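# Move both blue caps from the tray into the steel dish

## Task

Place both blue caps in the round steel dish next to the tray. The dish must hold no cap of any other colour, and each non-blue cap that began in the tray must still be in the tray at the end. The tray and dish are not fixed down, and both must finish upright, resting directly on the table. At the end nothing may be moving, and the hand may not squeeze any cap, the tray or the dish between two contacts, even gently. The robot may not carry more than 20% of the weight of any of these objects, with friction on their sides included. Finish by opening the hand and backing away.

## Robot and tools

Robot: a single arm carrying a right five-finger hand, viewed by two cameras, cam_high and cam_wrist (both 672x504). Every motion row is one flat list of 14 numbers for this one arm. Each number lies in [-1, 1], in this order: dx, dy, dz, rx, ry, rz, little, ring, middle, index, thumb_bend, thumb_turn, force_limit, speed.

Frames. Scene frame: the origin is on the table top below the arm base, +z is up, and +y is to the left when facing along +x. The base may be tilted. Hand point frame: the point sits 0.05 m in front of the palm, where index pad and thumb tip meet in a pinch. +z runs along the straight fingers, which extend 0.06-0.07 m past it. +y points out of the palm. +x points across the palm toward the little finger. Across the palm the hand reaches 0.08 m on the little-finger side. On the thumb side it reaches 0.02 m when the thumb is turned in front of the palm and up to 0.09 m otherwise. A wrist bracket on the little-finger side sticks out 0.03 m past the point along +y and 0.11 m across the palm, and it can strike objects. Rotations about x or y also shift the point slightly.

Pose part (dx..rz). These are offsets, not absolute poses, and they are expressed in the hand point's own axes. They are measured from the hand point pose in the most recent result that reports it. They are measured instead from the robot's actual pose when the action begins in two cases: before any such result exists in this scene, and for the second or later call within one reply. Every row in an action is counted from that same reference, not from the row before it. 1.0 equals 0.6 m of translation or 180 degrees. rx, ry, rz together form one rotation vector. An all-zero offset is not a pause: it pulls the hand back to the reference pose. Per control step the command is clipped to within 100 mm and 16 degrees of the measured pose. Arm motion lags commands by about 0.17 s. Position takes priority over orientation when both cannot be reached.

Hand part. little, ring, middle, index: +1 is straight and open, -1 is curled fully shut. thumb_bend: +1 straight, -1 fully bent. thumb_turn: +1 beside the palm, -1 across in front of it. A pinch is roughly index -0.22, thumb_bend -0.75, thumb_turn -0.57. With the thumb turned fully in front, the whole hand can wrap an object 0.035-0.08 m wide, which then lies across the palm on the wrist side of the point. Turn the thumb before you reach the object. force_limit maps linearly from about 0 N at -1 to 10 N at +1, measured at the fingertip (15 N for the two thumb motors). It only stops closing motors. speed maps from near zero at -1 to full at +1, where a full stroke takes 0.6 s. For a soft grip, close at speed -0.9 or lower. A motor acts only when its target changes by at least 0.01. It then runs until it reaches the target or the force limit, and then locks. Resending the same values keeps the grip. To loosen, send a target more open than hand_measured.

Tools.
execute_actions: {"actions": [...], "pictures": bool}. The list holds zero or one item. An empty list just reports the state and includes pictures. An action is {"rows": [[14 numbers], ...], "steps": n}, with 1-15 rows and n at most 15 (default 15). Each step lasts 1/30 s, and the final row repeats to fill the steps. An action needs at least 12 steps. A wait is {"steps": n} with n up to 300, counted from the previous result, so your reply time is included. The result comes back 12 steps before the action ends. Those kept-back steps then run while you compose your next reply.
move: {"target": one 14-number row (offset as above), "speed": 0.002-0.5 m/s (default 0.25; turning up to twice that in rad/s), "stop_force": 13-80 N (optional)}. It follows a straight path lasting 0.5-10 s and does not steer around obstacles. Its "move:" line reports how it ended: done, off_target, moving, held, fault, or contact (stop_force ended the path). It also reports limits: paced means the pose was clipped, and held means a check blocked some steps. With stop_force, the move halts when pushback along the target line rises by that much. It then backs up 2 steps, but the press may briefly exceed the setting. Use stop_force with very low speed, never on turning moves, and not when pulling away from a surface.
wait: {"seconds": 0-10}.
zoom_image: {"camera": "cam_high" or "cam_wrist", "region": [x0, y0, x1, y1]} in pixels, from the top-left corner, at most 504x504.
show_instructions: no arguments. It shows the reference images.
finished_scene: {"scene": current number}. It is final and reports success.

Results. The state line gives the hand point position in metres, its orientation as a wxyz quaternion, and its velocities, all in the scene frame. Long reach adds some error to these. "Hand target" shows the pose the controller is now driving toward. "pose unreachable" and HELD mean the clearance check changed or blocked the command. Wrist force and torque are in the end-effector axes. They carry an offset of up to about 5.5 N and noise, and they saturate near 100 N. hand_measured, hand_stopped_by (moving, target, force, stalled, fault) and hand_load_n each list six values in motor order. A load near 0 means the grip was lost. MOTOR HOT warns above 70 °C. At 85 °C an OVER-TEMPERATURE FAULT locks the brakes.

Avoid the following. The arm is stiff, so pressing even slightly past a contact can trigger a fault. A joint torque limit (elbow 136, wrists 49.1 N m) or any external force of 150 N halts the arm for 10 s. Touch things slowly, and do not drop, slam or knock things off the table. Loose objects may occasionally get nudged. Before finishing, open the hand, lift clear and check that everything has settled.

Each tool is called after ">>>" in YAML: its name, and indented under it one key for each argument.

Reference images:

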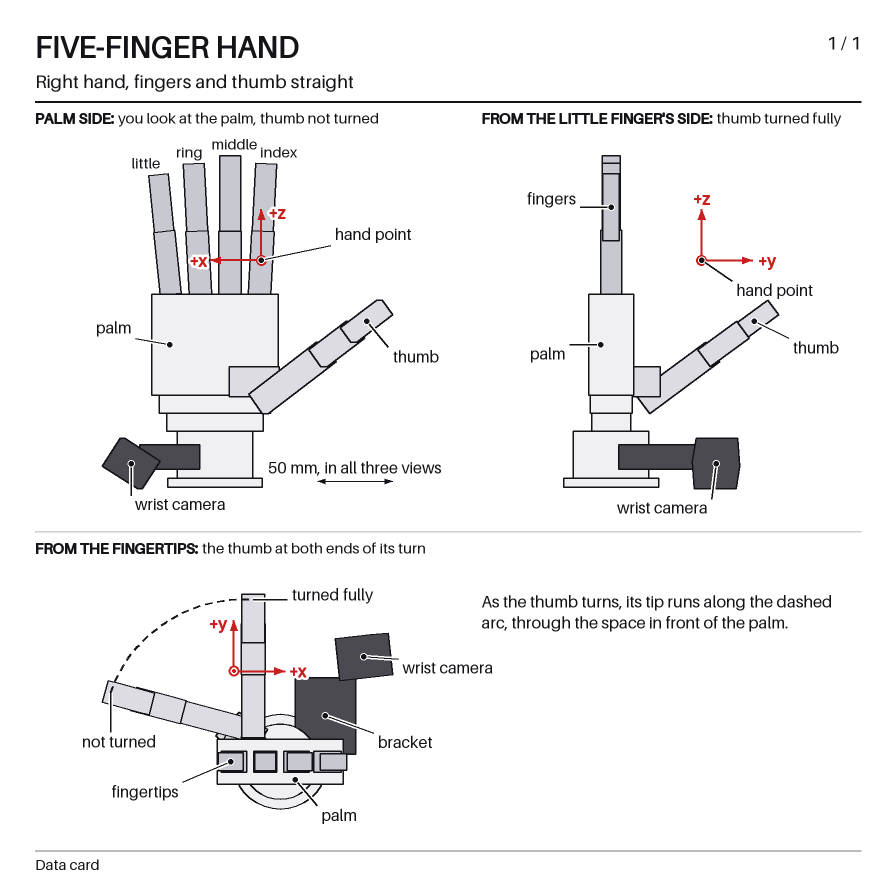

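## Session

I'll start by looking at the current state.

>>> execute_actions:
  actions: []

Scene clock: 0.00 s of 7600.00 s.
end_effector_position=(+0.6544, +0.0637, +0.3855) hand_measured=(+1.000, +1.000, +1.000, +1.000, +1.000, +1.000) hand_load_n=(+0.0, +0.0, +0.0, +0.0, +0.0, +0.0) hand_stopped_by=(target, target, target, target, target, target) hand_force_limit=0.00 hand_speed=-0.80 end_effector_quat_wxyz=(+0.276, +0.836, +0.318, +0.352) end_effector_velocity=(+0.000, -0.002, -0.000) end_effector_angular_velocity=(+0.001, +0.000, -0.002)
Joint positions: [ 0.045 -1.556  2.011  0.209  1.827  0.749]
Joint velocities: [-0.003 -0.     0.     0.    -0.001 -0.   ]
Wrist force (N, on the end effector, along its own x y z axes, offset not removed): no reading
Wrist torque (N m, same axes, about the end effector's origin, offset not removed): no reading
Hand target: +0.654, +0.064, +0.386; +0.276, +0.836, +0.318, +0.352

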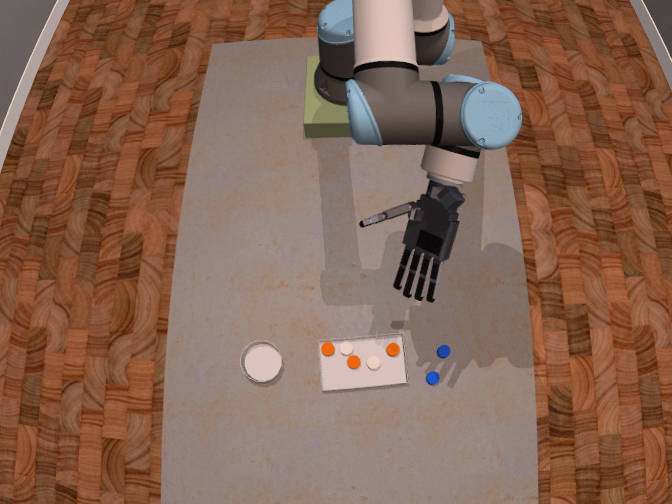

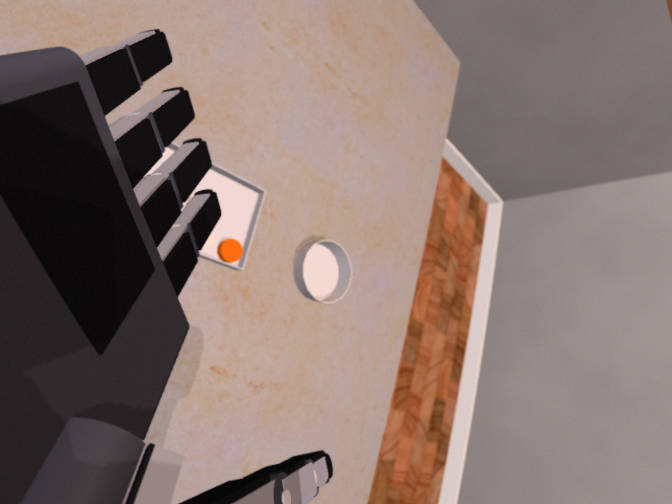

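>>> zoom_image:
  camera: "cam_high"
  region: [220, 300, 480, 420]

>>> zoom_image:
  camera: "cam_high"
  region: [400, 330, 480, 400]

>>> zoom_image:
  camera: "cam_high"
  region: [290, 40, 530, 320]

Region (220, 300, 480, 420) of cam_high's 672x504 image, scaled by 1.938, with more detail than that image has; it fills the top 233 rows of this view, and the rest is white.

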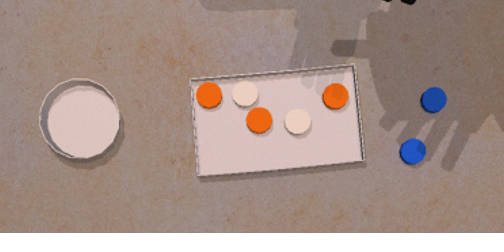

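Region (400, 330, 480, 400) of cam_high's 672x504 image, scaled by 6.300, with more detail than that image has; it fills the top 441 rows of this view, and the rest is white.

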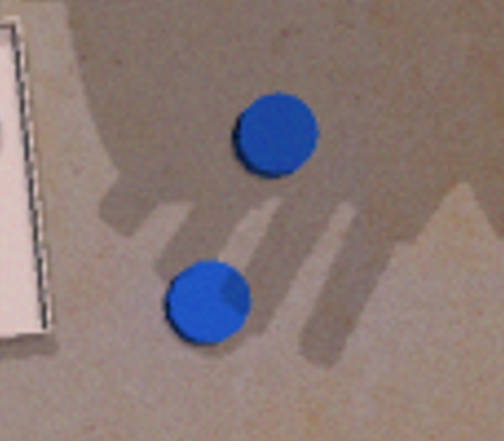

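Region (290, 40, 530, 320) of cam_high's 672x504 image, scaled by 1.800, with more detail than that image has; it fills the left 432 columns of this view, and the rest is white.

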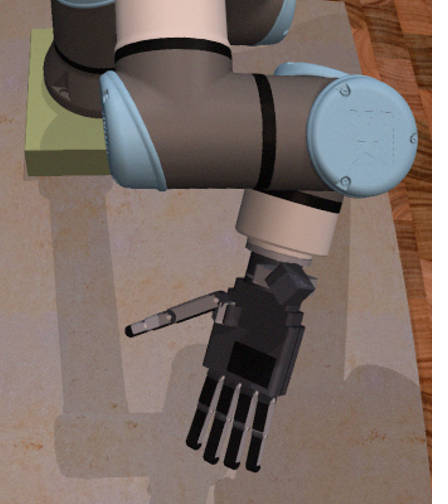

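>>> move:
  target: [0.1277, -0.3788, 0.3930, 0.1001, -0.0141, 0.7659, -1, -1, 0.4, 0.4, 0.4, -0.9, 0.0, 0.5]
  speed: 0.4

Scene clock: 19.30 s of 7600.00 s.
end_effector_position=(+0.7998, +0.2099, +0.1198) hand_measured=(-1.000, -1.000, +0.400, +0.400, +0.400, -0.900) hand_load_n=(+0.0, +0.0, +0.0, +0.0, +0.0, +0.0) hand_stopped_by=(target, target, target, target, target, target) hand_force_limit=0.00 hand_speed=0.50 end_effector_quat_wxyz=(-0.326, +0.628, -0.627, +0.327) end_effector_velocity=(+0.001, +0.001, -0.002) end_effector_angular_velocity=(+0.014, -0.003, -0.008)
Joint positions: [ 0.025 -1.134  1.869 -0.13   1.572  3.149]
Joint velocities: [-0.     0.003  0.002 -0.007 -0.002  0.015]
Wrist force (N, on the end effector, along its own x y z axes, offset not removed): [-1.4 -1.5 2.4]
Wrist torque (N m, same axes, about the end effector's origin, offset not removed): [-0.17 0.06 -0.28]
Hand target: +0.800, +0.210, +0.120; -0.326, +0.627, -0.627, +0.327
Off the commanded pose: 0.000 m, 0 deg.
Kept back: nothing.
After step 90, 12.67 s passed at rest.
move: done

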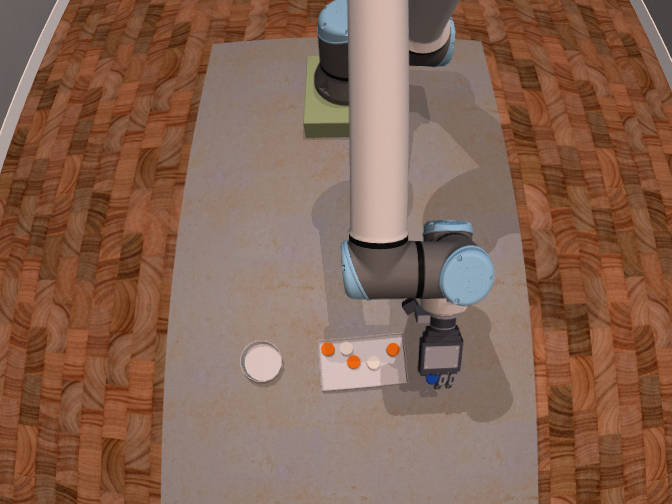

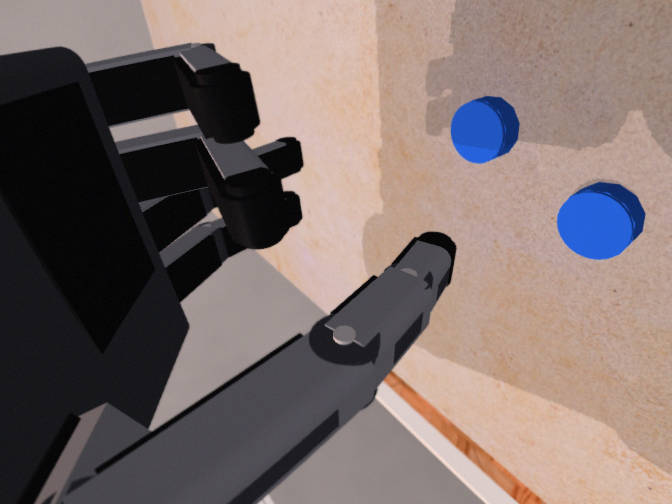

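>>> zoom_image:
  camera: "cam_wrist"
  region: [400, 60, 672, 300]

>>> zoom_image:
  camera: "cam_high"
  region: [390, 290, 500, 410]

Region (400, 60, 672, 300) of cam_wrist's 672x504 image, scaled by 1.853, with more detail than that image has; it fills the top 445 rows of this view, and the rest is white.

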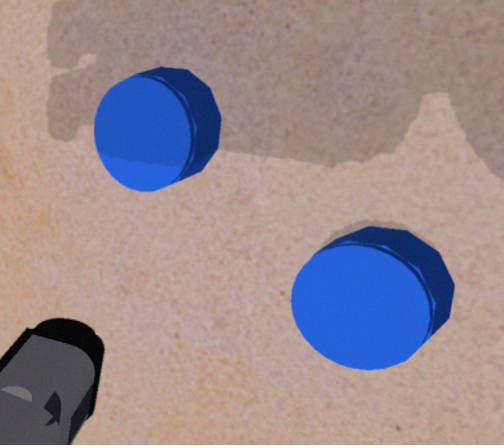

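Region (390, 290, 500, 410) of cam_high's 672x504 image, scaled by 4.200, with more detail than that image has; it fills the left 462 columns of this view, and the rest is white.

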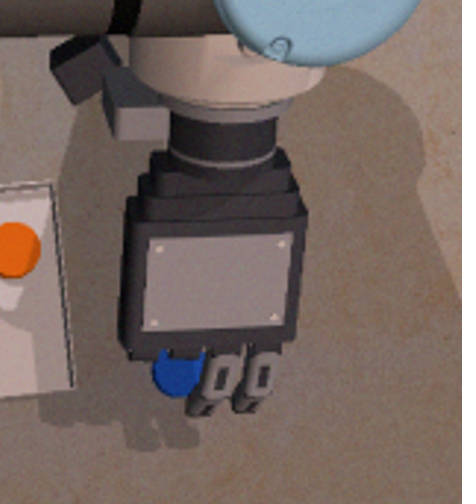

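>>> move:
  target: [0.0032, 0.0469, 0.0923, 0, 0, 0, 1, 1, 0.25, 0.25, 0.4, -0.95, 0.0, 0.8]
  speed: 0.15

Scene clock: 27.30 s of 7600.00 s.
end_effector_position=(+0.8288, +0.2079, +0.0652) hand_measured=(+1.000, +1.000, +0.250, +0.250, +0.400, -0.950) hand_load_n=(+0.0, +0.0, +0.0, +0.0, +0.0, +0.0) hand_stopped_by=(target, target, target, target, target, target) hand_force_limit=0.00 hand_speed=0.80 end_effector_quat_wxyz=(-0.326, +0.628, -0.627, +0.327) end_effector_velocity=(+0.002, -0.001, -0.002) end_effector_angular_velocity=(-0.000, +0.000, -0.001)
Joint positions: [ 0.022 -1.035  1.833 -0.194  1.57   3.147]
Joint velocities: [-0.001  0.005 -0.002 -0.002  0.    -0.   ]
Wrist force (N, on the end effector, along its own x y z axes, offset not removed): [-0.2 0.7 -1.8]
Wrist torque (N m, same axes, about the end effector's origin, offset not removed): [0.41 -0.09 -0.15]
Hand target: +0.829, +0.208, +0.065; -0.326, +0.628, -0.627, +0.327
Off the commanded pose: 0.000 m, 0 deg.
Kept back: nothing.
After step 90, 4.03 s passed at rest.
move: done

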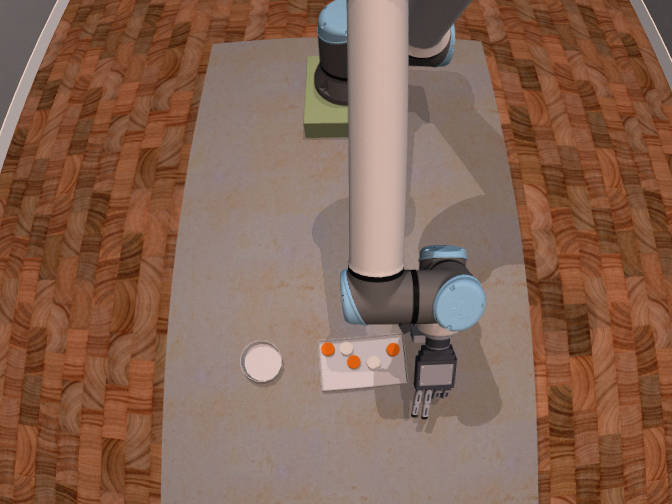

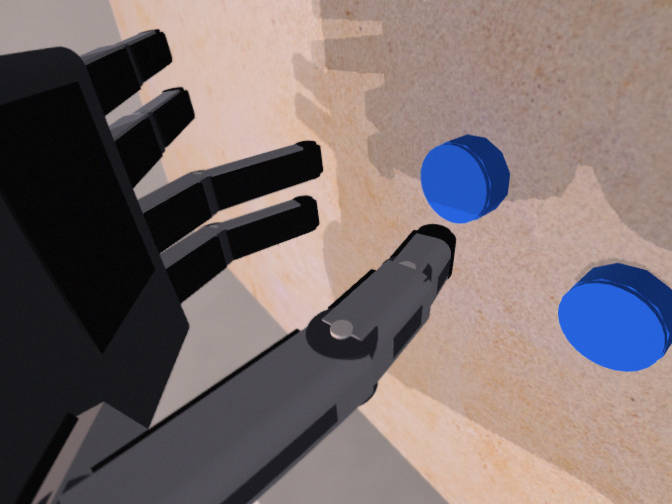

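>>> zoom_image:
  camera: "cam_wrist"
  region: [100, 20, 352, 272]

>>> zoom_image:
  camera: "cam_wrist"
  region: [330, 110, 582, 362]

Region (100, 20, 352, 272) of cam_wrist's 672x504 image, scaled by 2.000, with more detail than that image has.

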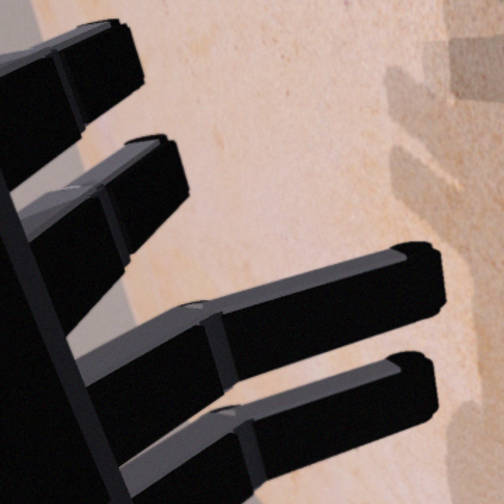

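Region (330, 110, 582, 362) of cam_wrist's 672x504 image, scaled by 2.000, with more detail than that image has.

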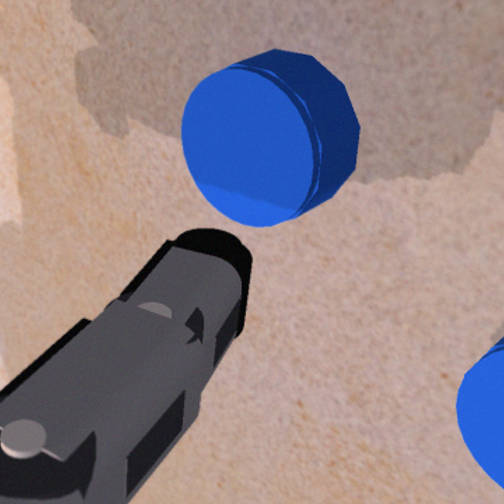

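>>> move:
  target: [0.0198, 0.0606, 0.0245, 0, 0, 0, 1, 1, 1, 0.2, 0.2, -0.70, 0.0, 0.8]
  speed: 0.06

Scene clock: 38.30 s of 7600.00 s.
end_effector_position=(+0.8200, +0.1960, +0.0273) hand_measured=(+1.000, +1.000, +1.000, +0.200, +0.200, -0.700) hand_load_n=(+0.0, +0.0, +0.0, +0.0, +0.0, +0.0) hand_stopped_by=(target, target, target, target, target, target) hand_force_limit=0.00 hand_speed=0.80 end_effector_quat_wxyz=(-0.326, +0.628, -0.627, +0.327) end_effector_velocity=(-0.000, -0.003, -0.003) end_effector_angular_velocity=(+0.001, +0.000, -0.002)
Joint positions: [ 0.004 -1.     1.868 -0.263  1.555  3.137]
Joint velocities: [-0.004  0.003  0.002 -0.005 -0.002 -0.   ]
Wrist force (N, on the end effector, along its own x y z axes, offset not removed): [-2.0 0.4 0.2]
Wrist torque (N m, same axes, about the end effector's origin, offset not removed): [0.30 0.14 -0.28]
Hand target: +0.820, +0.196, +0.027; -0.326, +0.628, -0.627, +0.327
Off the commanded pose: 0.000 m, 0 deg.
Kept back: nothing.
After step 90, 6.90 s passed at rest.
move: done

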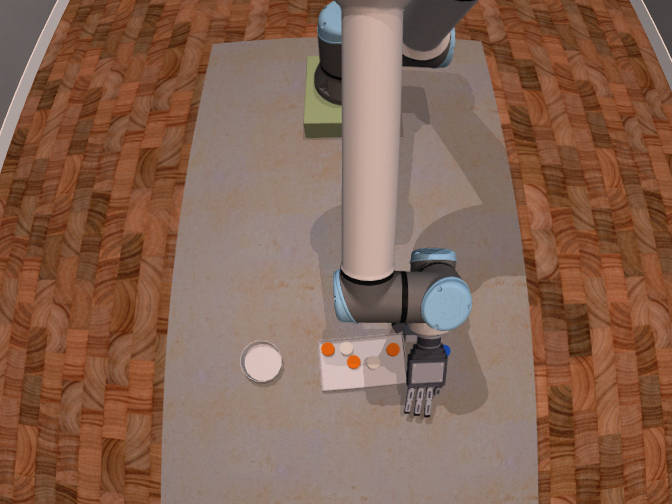

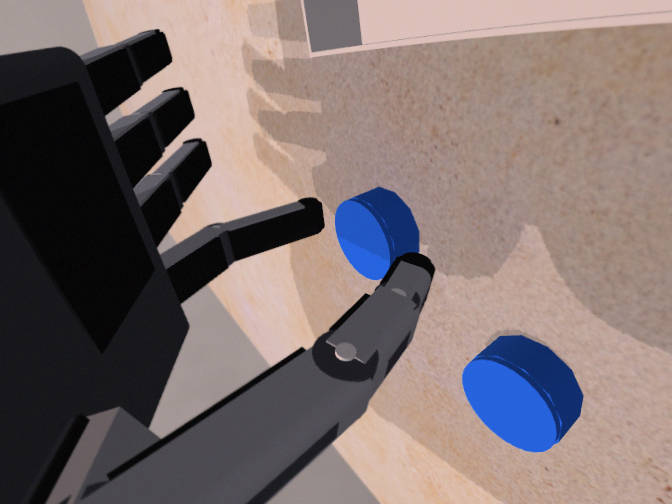

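>>> zoom_image:
  camera: "cam_wrist"
  region: [270, 160, 470, 360]

Region (270, 160, 470, 360) of cam_wrist's 672x504 image, scaled by 2.520, with more detail than that image has.

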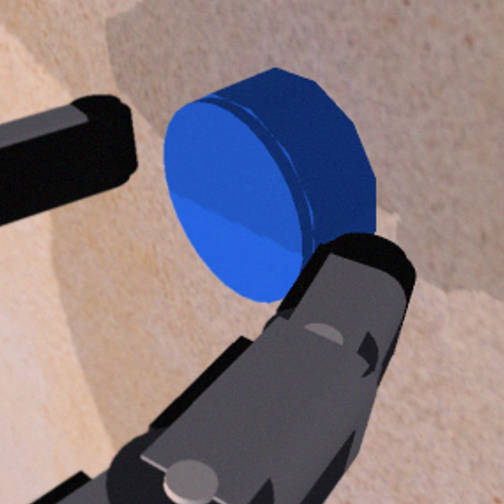

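>>> move:
  target: [0, 0.0064, 0.0126, 0, 0, 0, 1, 1, 1, -0.3, 0.2, -0.70, -0.1, -0.88]
  speed: 0.02

Scene clock: 42.30 s of 7600.00 s.
end_effector_position=(+0.8240, +0.1960, +0.0198) hand_measured=(+1.000, +1.000, +1.000, -0.072, +0.202, -0.700) hand_load_n=(+0.0, +0.0, +0.0, +4.5, +3.5, +0.0) hand_stopped_by=(target, target, target, force, target, target) hand_force_limit=-0.10 hand_speed=-0.88 end_effector_quat_wxyz=(-0.326, +0.628, -0.627, +0.327) end_effector_velocity=(-0.001, +0.001, -0.000) end_effector_angular_velocity=(-0.000, +0.001, +0.002)
Joint positions: [ 0.004 -0.986  1.862 -0.271  1.555  3.137]
Joint velocities: [ 0.001  0.     0.001  0.001 -0.001 -0.001]
Wrist force (N, on the end effector, along its own x y z axes, offset not removed): [0.7 -2.2 -1.8]
Wrist torque (N m, same axes, about the end effector's origin, offset not removed): [0.20 -0.11 0.04]
Hand target: +0.824, +0.196, +0.020; -0.326, +0.628, -0.627, +0.327
Off the commanded pose: 0.000 m, 0 deg.
Kept back: nothing.
move: done

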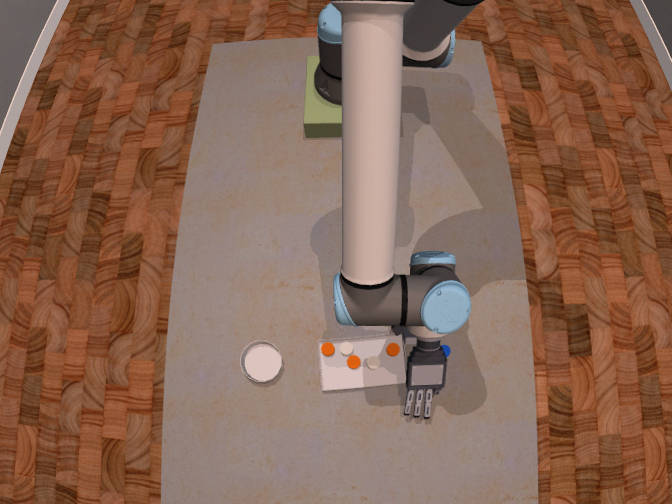

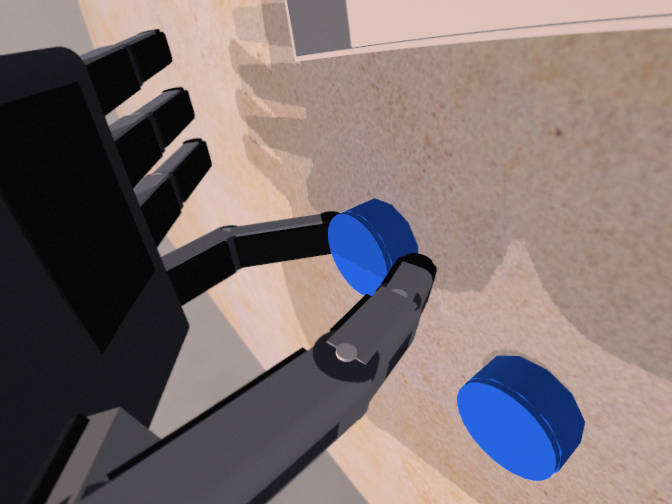

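>>> zoom_image:
  camera: "cam_wrist"
  region: [430, 330, 604, 504]

>>> move:
  target: [0, -0.0819, -0.0574, 0, 0, 0, 1, 1, 1, -0.3, 0.2, -0.70, -0.1, -0.88]
  speed: 0.12

Region (430, 330, 604, 504) of cam_wrist's 672x504 image, scaled by 2.897, with more detail than that image has.

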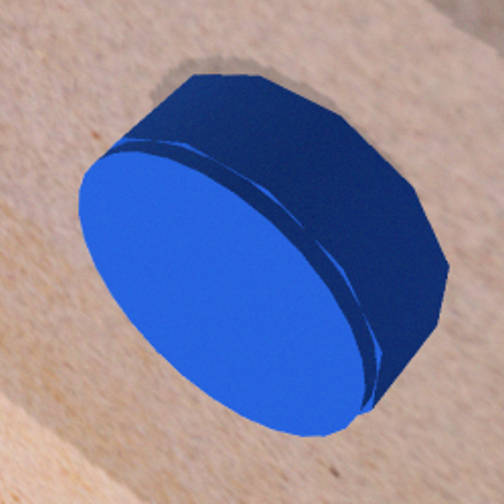

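Scene clock: 43.97 s of 7600.00 s.
end_effector_position=(+0.8241, +0.1961, +0.0796) hand_measured=(+1.000, +1.000, +1.000, -0.072, +0.202, -0.700) hand_load_n=(+0.0, +0.0, +0.0, +4.0, +4.0, +0.0) hand_stopped_by=(target, target, target, force, target, target) hand_force_limit=-0.10 hand_speed=-0.88 end_effector_quat_wxyz=(-0.326, +0.628, -0.627, +0.327) end_effector_velocity=(+0.000, -0.001, +0.002) end_effector_angular_velocity=(+0.001, -0.000, -0.001)
Joint positions: [ 0.004 -1.061  1.844 -0.178  1.554  3.137]
Joint velocities: [-0.002 -0.002 -0.001  0.003 -0.001 -0.   ]
Wrist force (N, on the end effector, along its own x y z axes, offset not removed): [2.7 2.3 -1.2]
Wrist torque (N m, same axes, about the end effector's origin, offset not removed): [0.63 -0.47 0.13]
Hand target: +0.824, +0.196, +0.080; -0.326, +0.628, -0.627, +0.327
Off the commanded pose: 0.000 m, 0 deg.
Kept back: nothing.
move: done

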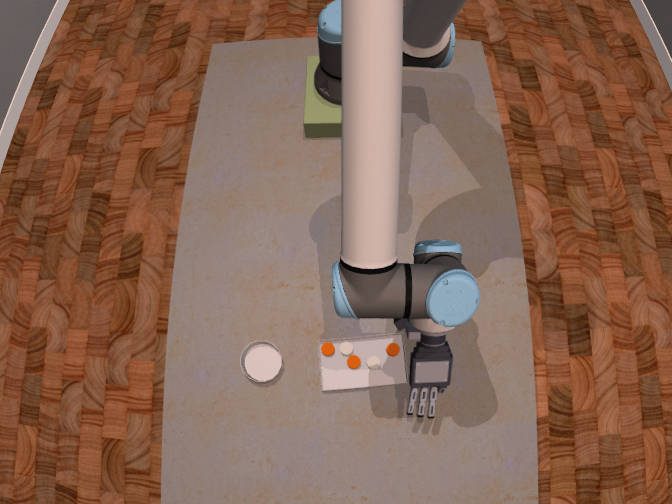

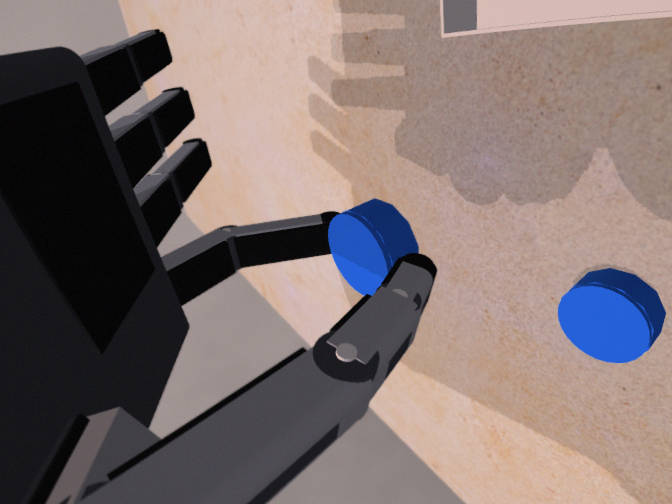

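>>> move:
  target: [0.6352, 0.0437, -0.0490, 0, 0, 0, 1, 1, 1, -0.3, 0.2, -0.70, -0.1, -0.88]
  speed: 0.3

Scene clock: 47.53 s of 7600.00 s.
end_effector_position=(+0.7855, -0.1851, +0.0757) hand_measured=(+1.000, +1.000, +1.000, -0.072, +0.202, -0.700) hand_load_n=(+0.0, +0.0, +0.0, +4.0, +4.0, +0.0) hand_stopped_by=(target, target, target, force, target, target) hand_force_limit=-0.10 hand_speed=-0.88 end_effector_quat_wxyz=(-0.326, +0.628, -0.627, +0.327) end_effector_velocity=(-0.001, -0.003, -0.001) end_effector_angular_velocity=(+0.001, +0.001, -0.000)
Joint positions: [-0.604 -1.058  1.875 -0.109  1.067  2.757]
Joint velocities: [-0.004  0.002 -0.002  0.003 -0.003 -0.002]
Wrist force (N, on the end effector, along its own x y z axes, offset not removed): [0.2 -0.8 -0.3]
Wrist torque (N m, same axes, about the end effector's origin, offset not removed): [0.05 -0.17 -0.13]
Hand target: +0.786, -0.185, +0.076; -0.326, +0.628, -0.627, +0.327
Off the commanded pose: 0.000 m, 0 deg.
Kept back: nothing.
move: done

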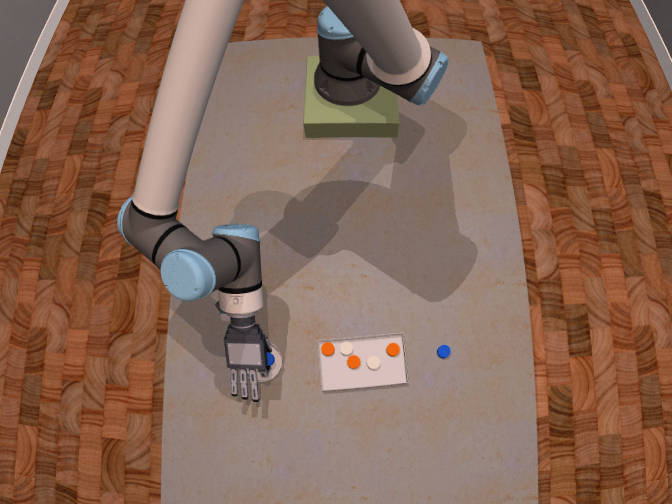

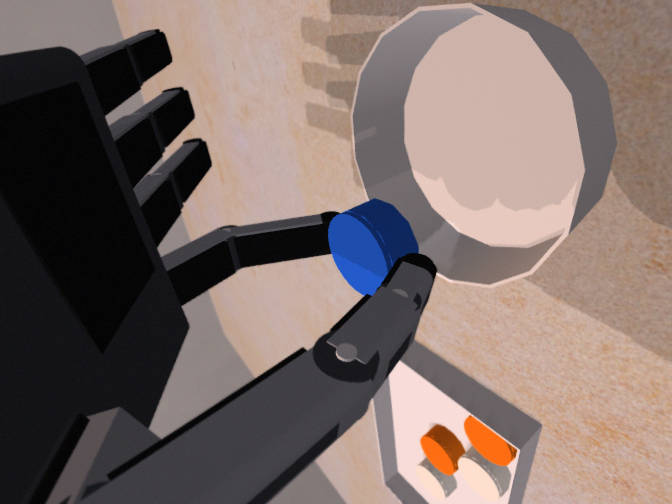

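>>> zoom_image:
  camera: "cam_wrist"
  region: [330, 0, 640, 310]

Region (330, 0, 640, 310) of cam_wrist's 672x504 image, scaled by 1.626, with more detail than that image has.

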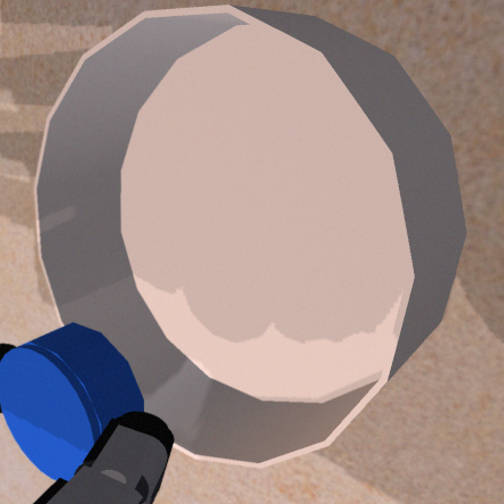

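>>> move:
  target: [0.0045, 0.0631, 0.0485, 0, 0, 0, 1, 1, 1, -0.3, 0.2, -0.70, -0.1, -0.88]
  speed: 0.06

Scene clock: 54.73 s of 7600.00 s.
end_effector_position=(+0.7876, -0.1879, +0.0282) hand_measured=(+1.000, +1.000, +1.000, -0.072, +0.202, -0.700) hand_load_n=(+0.0, +0.0, +0.0, +4.0, +4.0, +0.0) hand_stopped_by=(target, target, target, force, target, target) hand_force_limit=-0.10 hand_speed=-0.88 end_effector_quat_wxyz=(-0.326, +0.628, -0.627, +0.327) end_effector_velocity=(+0.000, -0.000, -0.002) end_effector_angular_velocity=(+0.000, -0.000, -0.000)
Joint positions: [-0.605 -0.994  1.882 -0.181  1.066  2.756]
Joint velocities: [-0.     0.004 -0.    -0.004  0.     0.   ]
Wrist force (N, on the end effector, along its own x y z axes, offset not removed): [2.9 -0.3 -0.2]
Wrist torque (N m, same axes, about the end effector's origin, offset not removed): [0.21 -0.60 0.03]
Hand target: +0.788, -0.188, +0.028; -0.326, +0.628, -0.627, +0.327
Off the commanded pose: 0.000 m, 0 deg.
Kept back: nothing.
After step 90, 2.97 s passed at rest.
move: done

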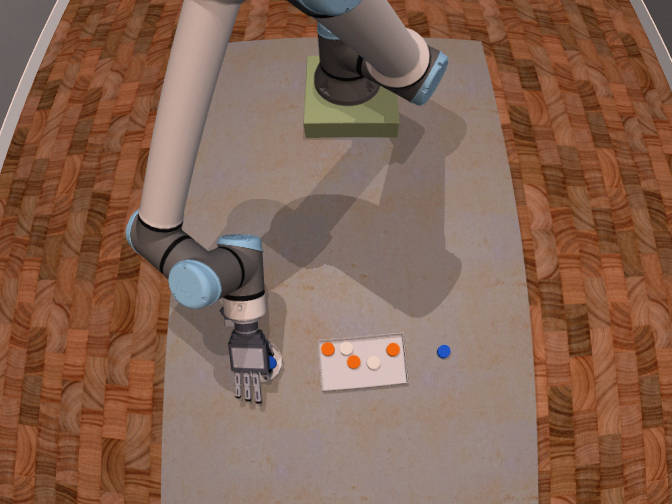

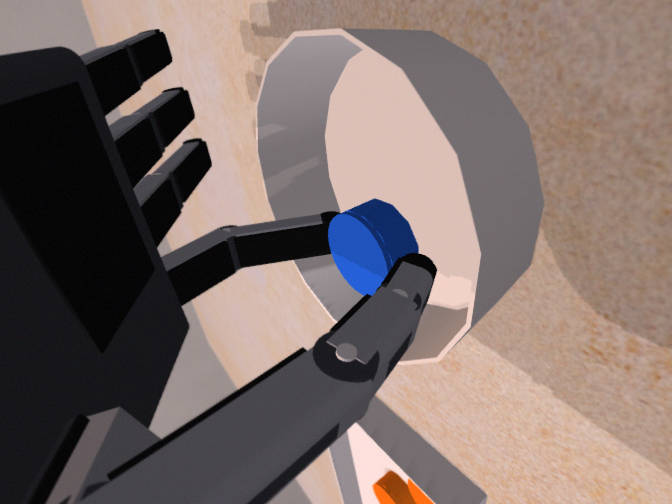

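>>> zoom_image:
  camera: "cam_wrist"
  region: [230, 10, 590, 370]

Region (230, 10, 590, 370) of cam_wrist's 672x504 image, scaled by 1.400, with more detail than that image has.

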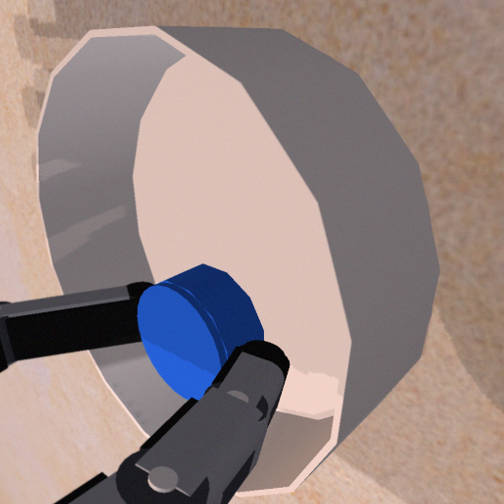

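>>> move:
  target: [0, 0.0082, 0.0057, 0, 0, 0, 1, 1, 1, -0.3, 0.2, -0.70, -0.1, -0.88]
  speed: 0.015

>>> move:
  target: [0, 0, 0, 0, 0, 0, 1, 1, 1, -0.01, 0.26, -0.70, -0.1, -0.85]
  speed: 0.015

Scene clock: 59.53 s of 7600.00 s.
end_effector_position=(+0.7876, -0.1879, +0.0225) hand_measured=(+1.000, +1.000, +1.000, -0.072, +0.202, -0.700) hand_load_n=(+0.0, +0.0, +0.0, +4.0, +4.0, +0.0) hand_stopped_by=(target, target, target, force, target, target) hand_force_limit=-0.10 hand_speed=-0.88 end_effector_quat_wxyz=(-0.326, +0.628, -0.627, +0.327) end_effector_velocity=(-0.000, +0.001, -0.003) end_effector_angular_velocity=(+0.000, +0.001, +0.000)
Joint positions: [-0.605 -0.986  1.883 -0.189  1.066  2.756]
Joint velocities: [ 0.001  0.004  0.001 -0.004  0.     0.   ]
Wrist force (N, on the end effector, along its own x y z axes, offset not removed): [0.9 1.2 -0.2]
Wrist torque (N m, same axes, about the end effector's origin, offset not removed): [0.43 -0.22 -0.09]
Hand target: +0.788, -0.188, +0.022; -0.326, +0.628, -0.627, +0.327
Off the commanded pose: 0.000 m, 0 deg.
Kept back: nothing.
After step 90, 1.10 s passed at rest.
move: done

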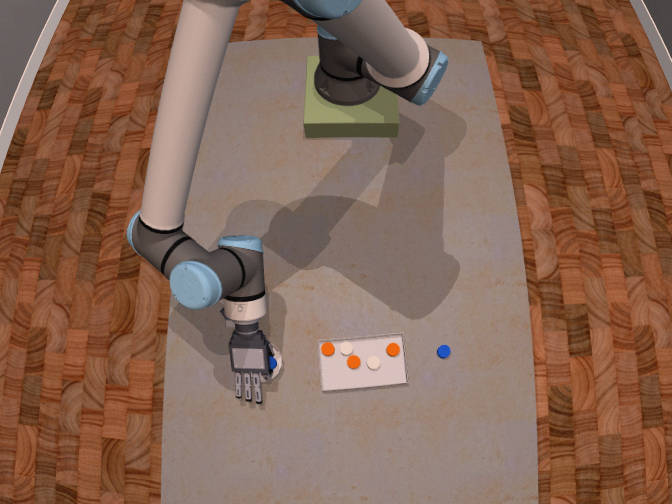

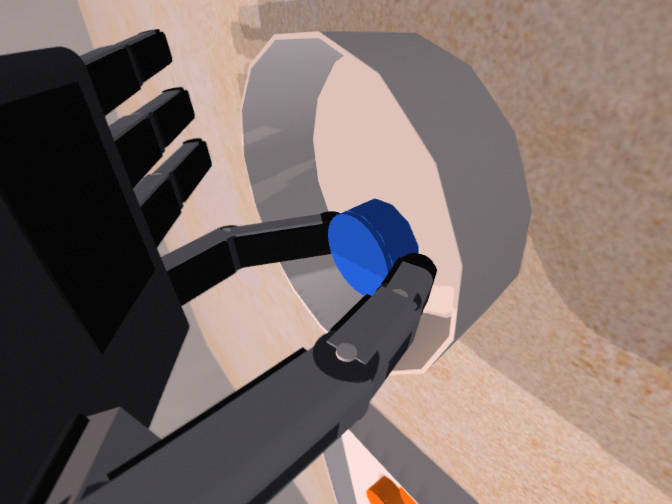

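Scene clock: 60.17 s of 7600.00 s.
end_effector_position=(+0.7875, -0.1879, +0.0224) hand_measured=(+1.000, +1.000, +1.000, -0.010, +0.260, -0.700) hand_load_n=(+0.0, +0.0, +0.0, +0.0, +0.0, +0.0) hand_stopped_by=(target, target, target, target, target, target) hand_force_limit=-0.10 hand_speed=-0.85 end_effector_quat_wxyz=(-0.326, +0.628, -0.627, +0.327) end_effector_velocity=(+0.000, -0.000, +0.000) end_effector_angular_velocity=(+0.000, -0.000, +0.000)
Joint positions: [-0.605 -0.986  1.883 -0.189  1.066  2.756]
Joint velocities: [-0. -0. -0.  0. -0. -0.]
Wrist force (N, on the end effector, along its own x y z axes, offset not removed): [2.4 -1.1 1.1]
Wrist torque (N m, same axes, about the end effector's origin, offset not removed): [0.07 -0.50 -0.02]
Hand target: +0.788, -0.188, +0.022; -0.326, +0.628, -0.627, +0.327
Off the commanded pose: 0.000 m, 0 deg.
Kept back: nothing.
move: done

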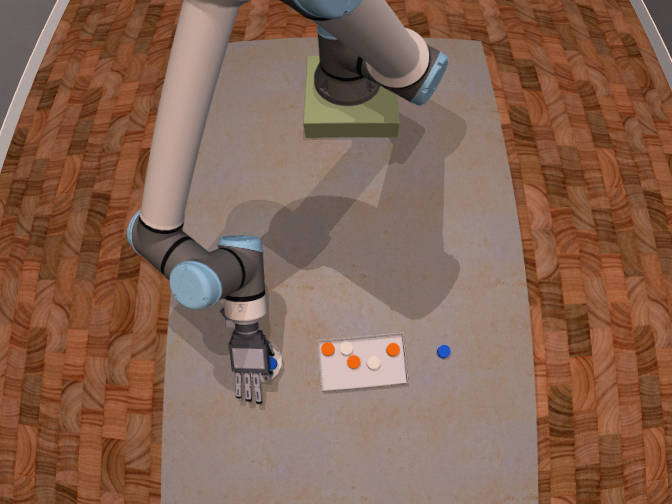

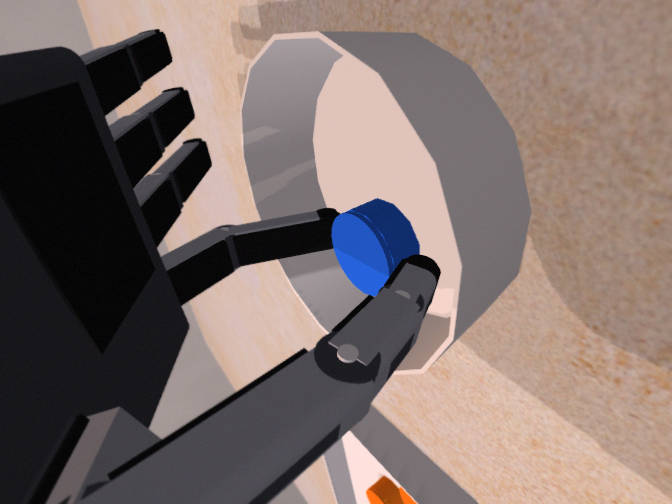

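>>> move:
  target: [0, -0.0655, -0.0459, 0, 0, 0, 1, 1, 1, -0.01, 0.26, -0.70, -0.1, -0.85]
  speed: 0.12

>>> move:
  target: [-0.6877, 0.0434, -0.0317, 0, 0, 0, 1, 1, 1, 0.17, 0.2, -0.70, -0.1, -0.5]
  speed: 0.35

Scene clock: 61.70 s of 7600.00 s.
end_effector_position=(+0.7876, -0.1878, +0.0701) hand_measured=(+1.000, +1.000, +1.000, -0.010, +0.260, -0.700) hand_load_n=(+0.0, +0.0, +0.0, +0.0, +0.0, +0.0) hand_stopped_by=(target, target, target, target, target, target) hand_force_limit=-0.10 hand_speed=-0.85 end_effector_quat_wxyz=(-0.326, +0.628, -0.627, +0.327) end_effector_velocity=(+0.001, +0.001, +0.004) end_effector_angular_velocity=(-0.000, -0.003, +0.003)
Joint positions: [-0.605 -1.048  1.871 -0.115  1.066  2.755]
Joint velocities: [ 0.002 -0.004 -0.002  0.004 -0.002 -0.   ]
Wrist force (N, on the end effector, along its own x y z axes, offset not removed): [1.6 -0.1 3.3]
Wrist torque (N m, same axes, about the end effector's origin, offset not removed): [0.03 -0.44 -0.04]
Hand target: +0.788, -0.188, +0.070; -0.326, +0.628, -0.627, +0.327
Off the commanded pose: 0.000 m, 0 deg.
Kept back: nothing.
move: done

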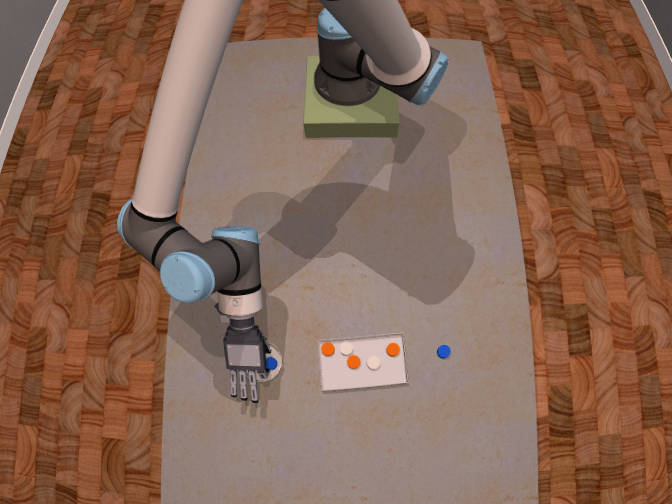

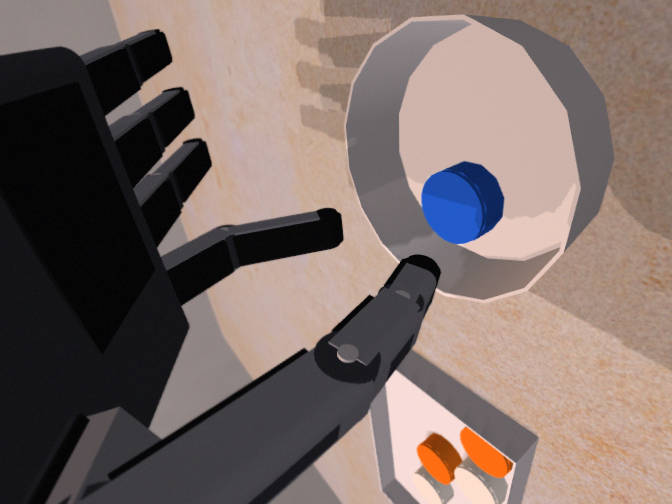

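Scene clock: 63.60 s of 7600.00 s.
end_effector_position=(+0.7564, +0.2248, +0.0591) hand_measured=(+1.000, +1.000, +1.000, +0.170, +0.200, -0.700) hand_load_n=(+0.0, +0.0, +0.0, +0.0, +0.0, +0.0) hand_stopped_by=(target, target, target, target, target, target) hand_force_limit=-0.10 hand_speed=-0.50 end_effector_quat_wxyz=(-0.326, +0.628, -0.627, +0.327) end_effector_velocity=(-0.000, +0.002, -0.001) end_effector_angular_velocity=(-0.001, +0.001, -0.001)
Joint positions: [ 0.052 -1.104  1.972 -0.263  1.594  3.164]
Joint velocities: [ 0.004  0.002 -0.001  0.001  0.005  0.002]
Wrist force (N, on the end effector, along its own x y z axes, offset not removed): [1.0 1.3 1.3]
Wrist torque (N m, same axes, about the end effector's origin, offset not removed): [0.37 -0.32 -0.01]
Hand target: +0.756, +0.225, +0.059; -0.326, +0.628, -0.627, +0.327
Off the commanded pose: 0.000 m, 0 deg.
Kept back: nothing.
move: done

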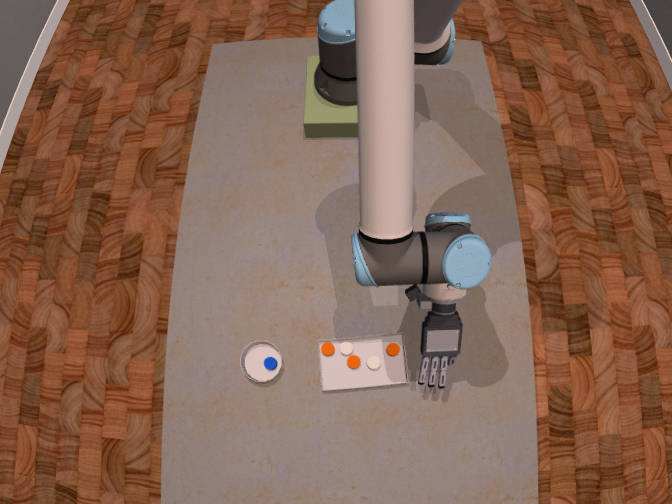

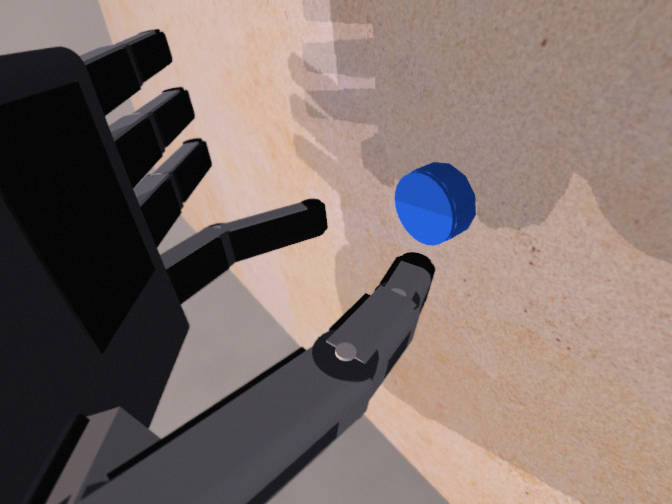

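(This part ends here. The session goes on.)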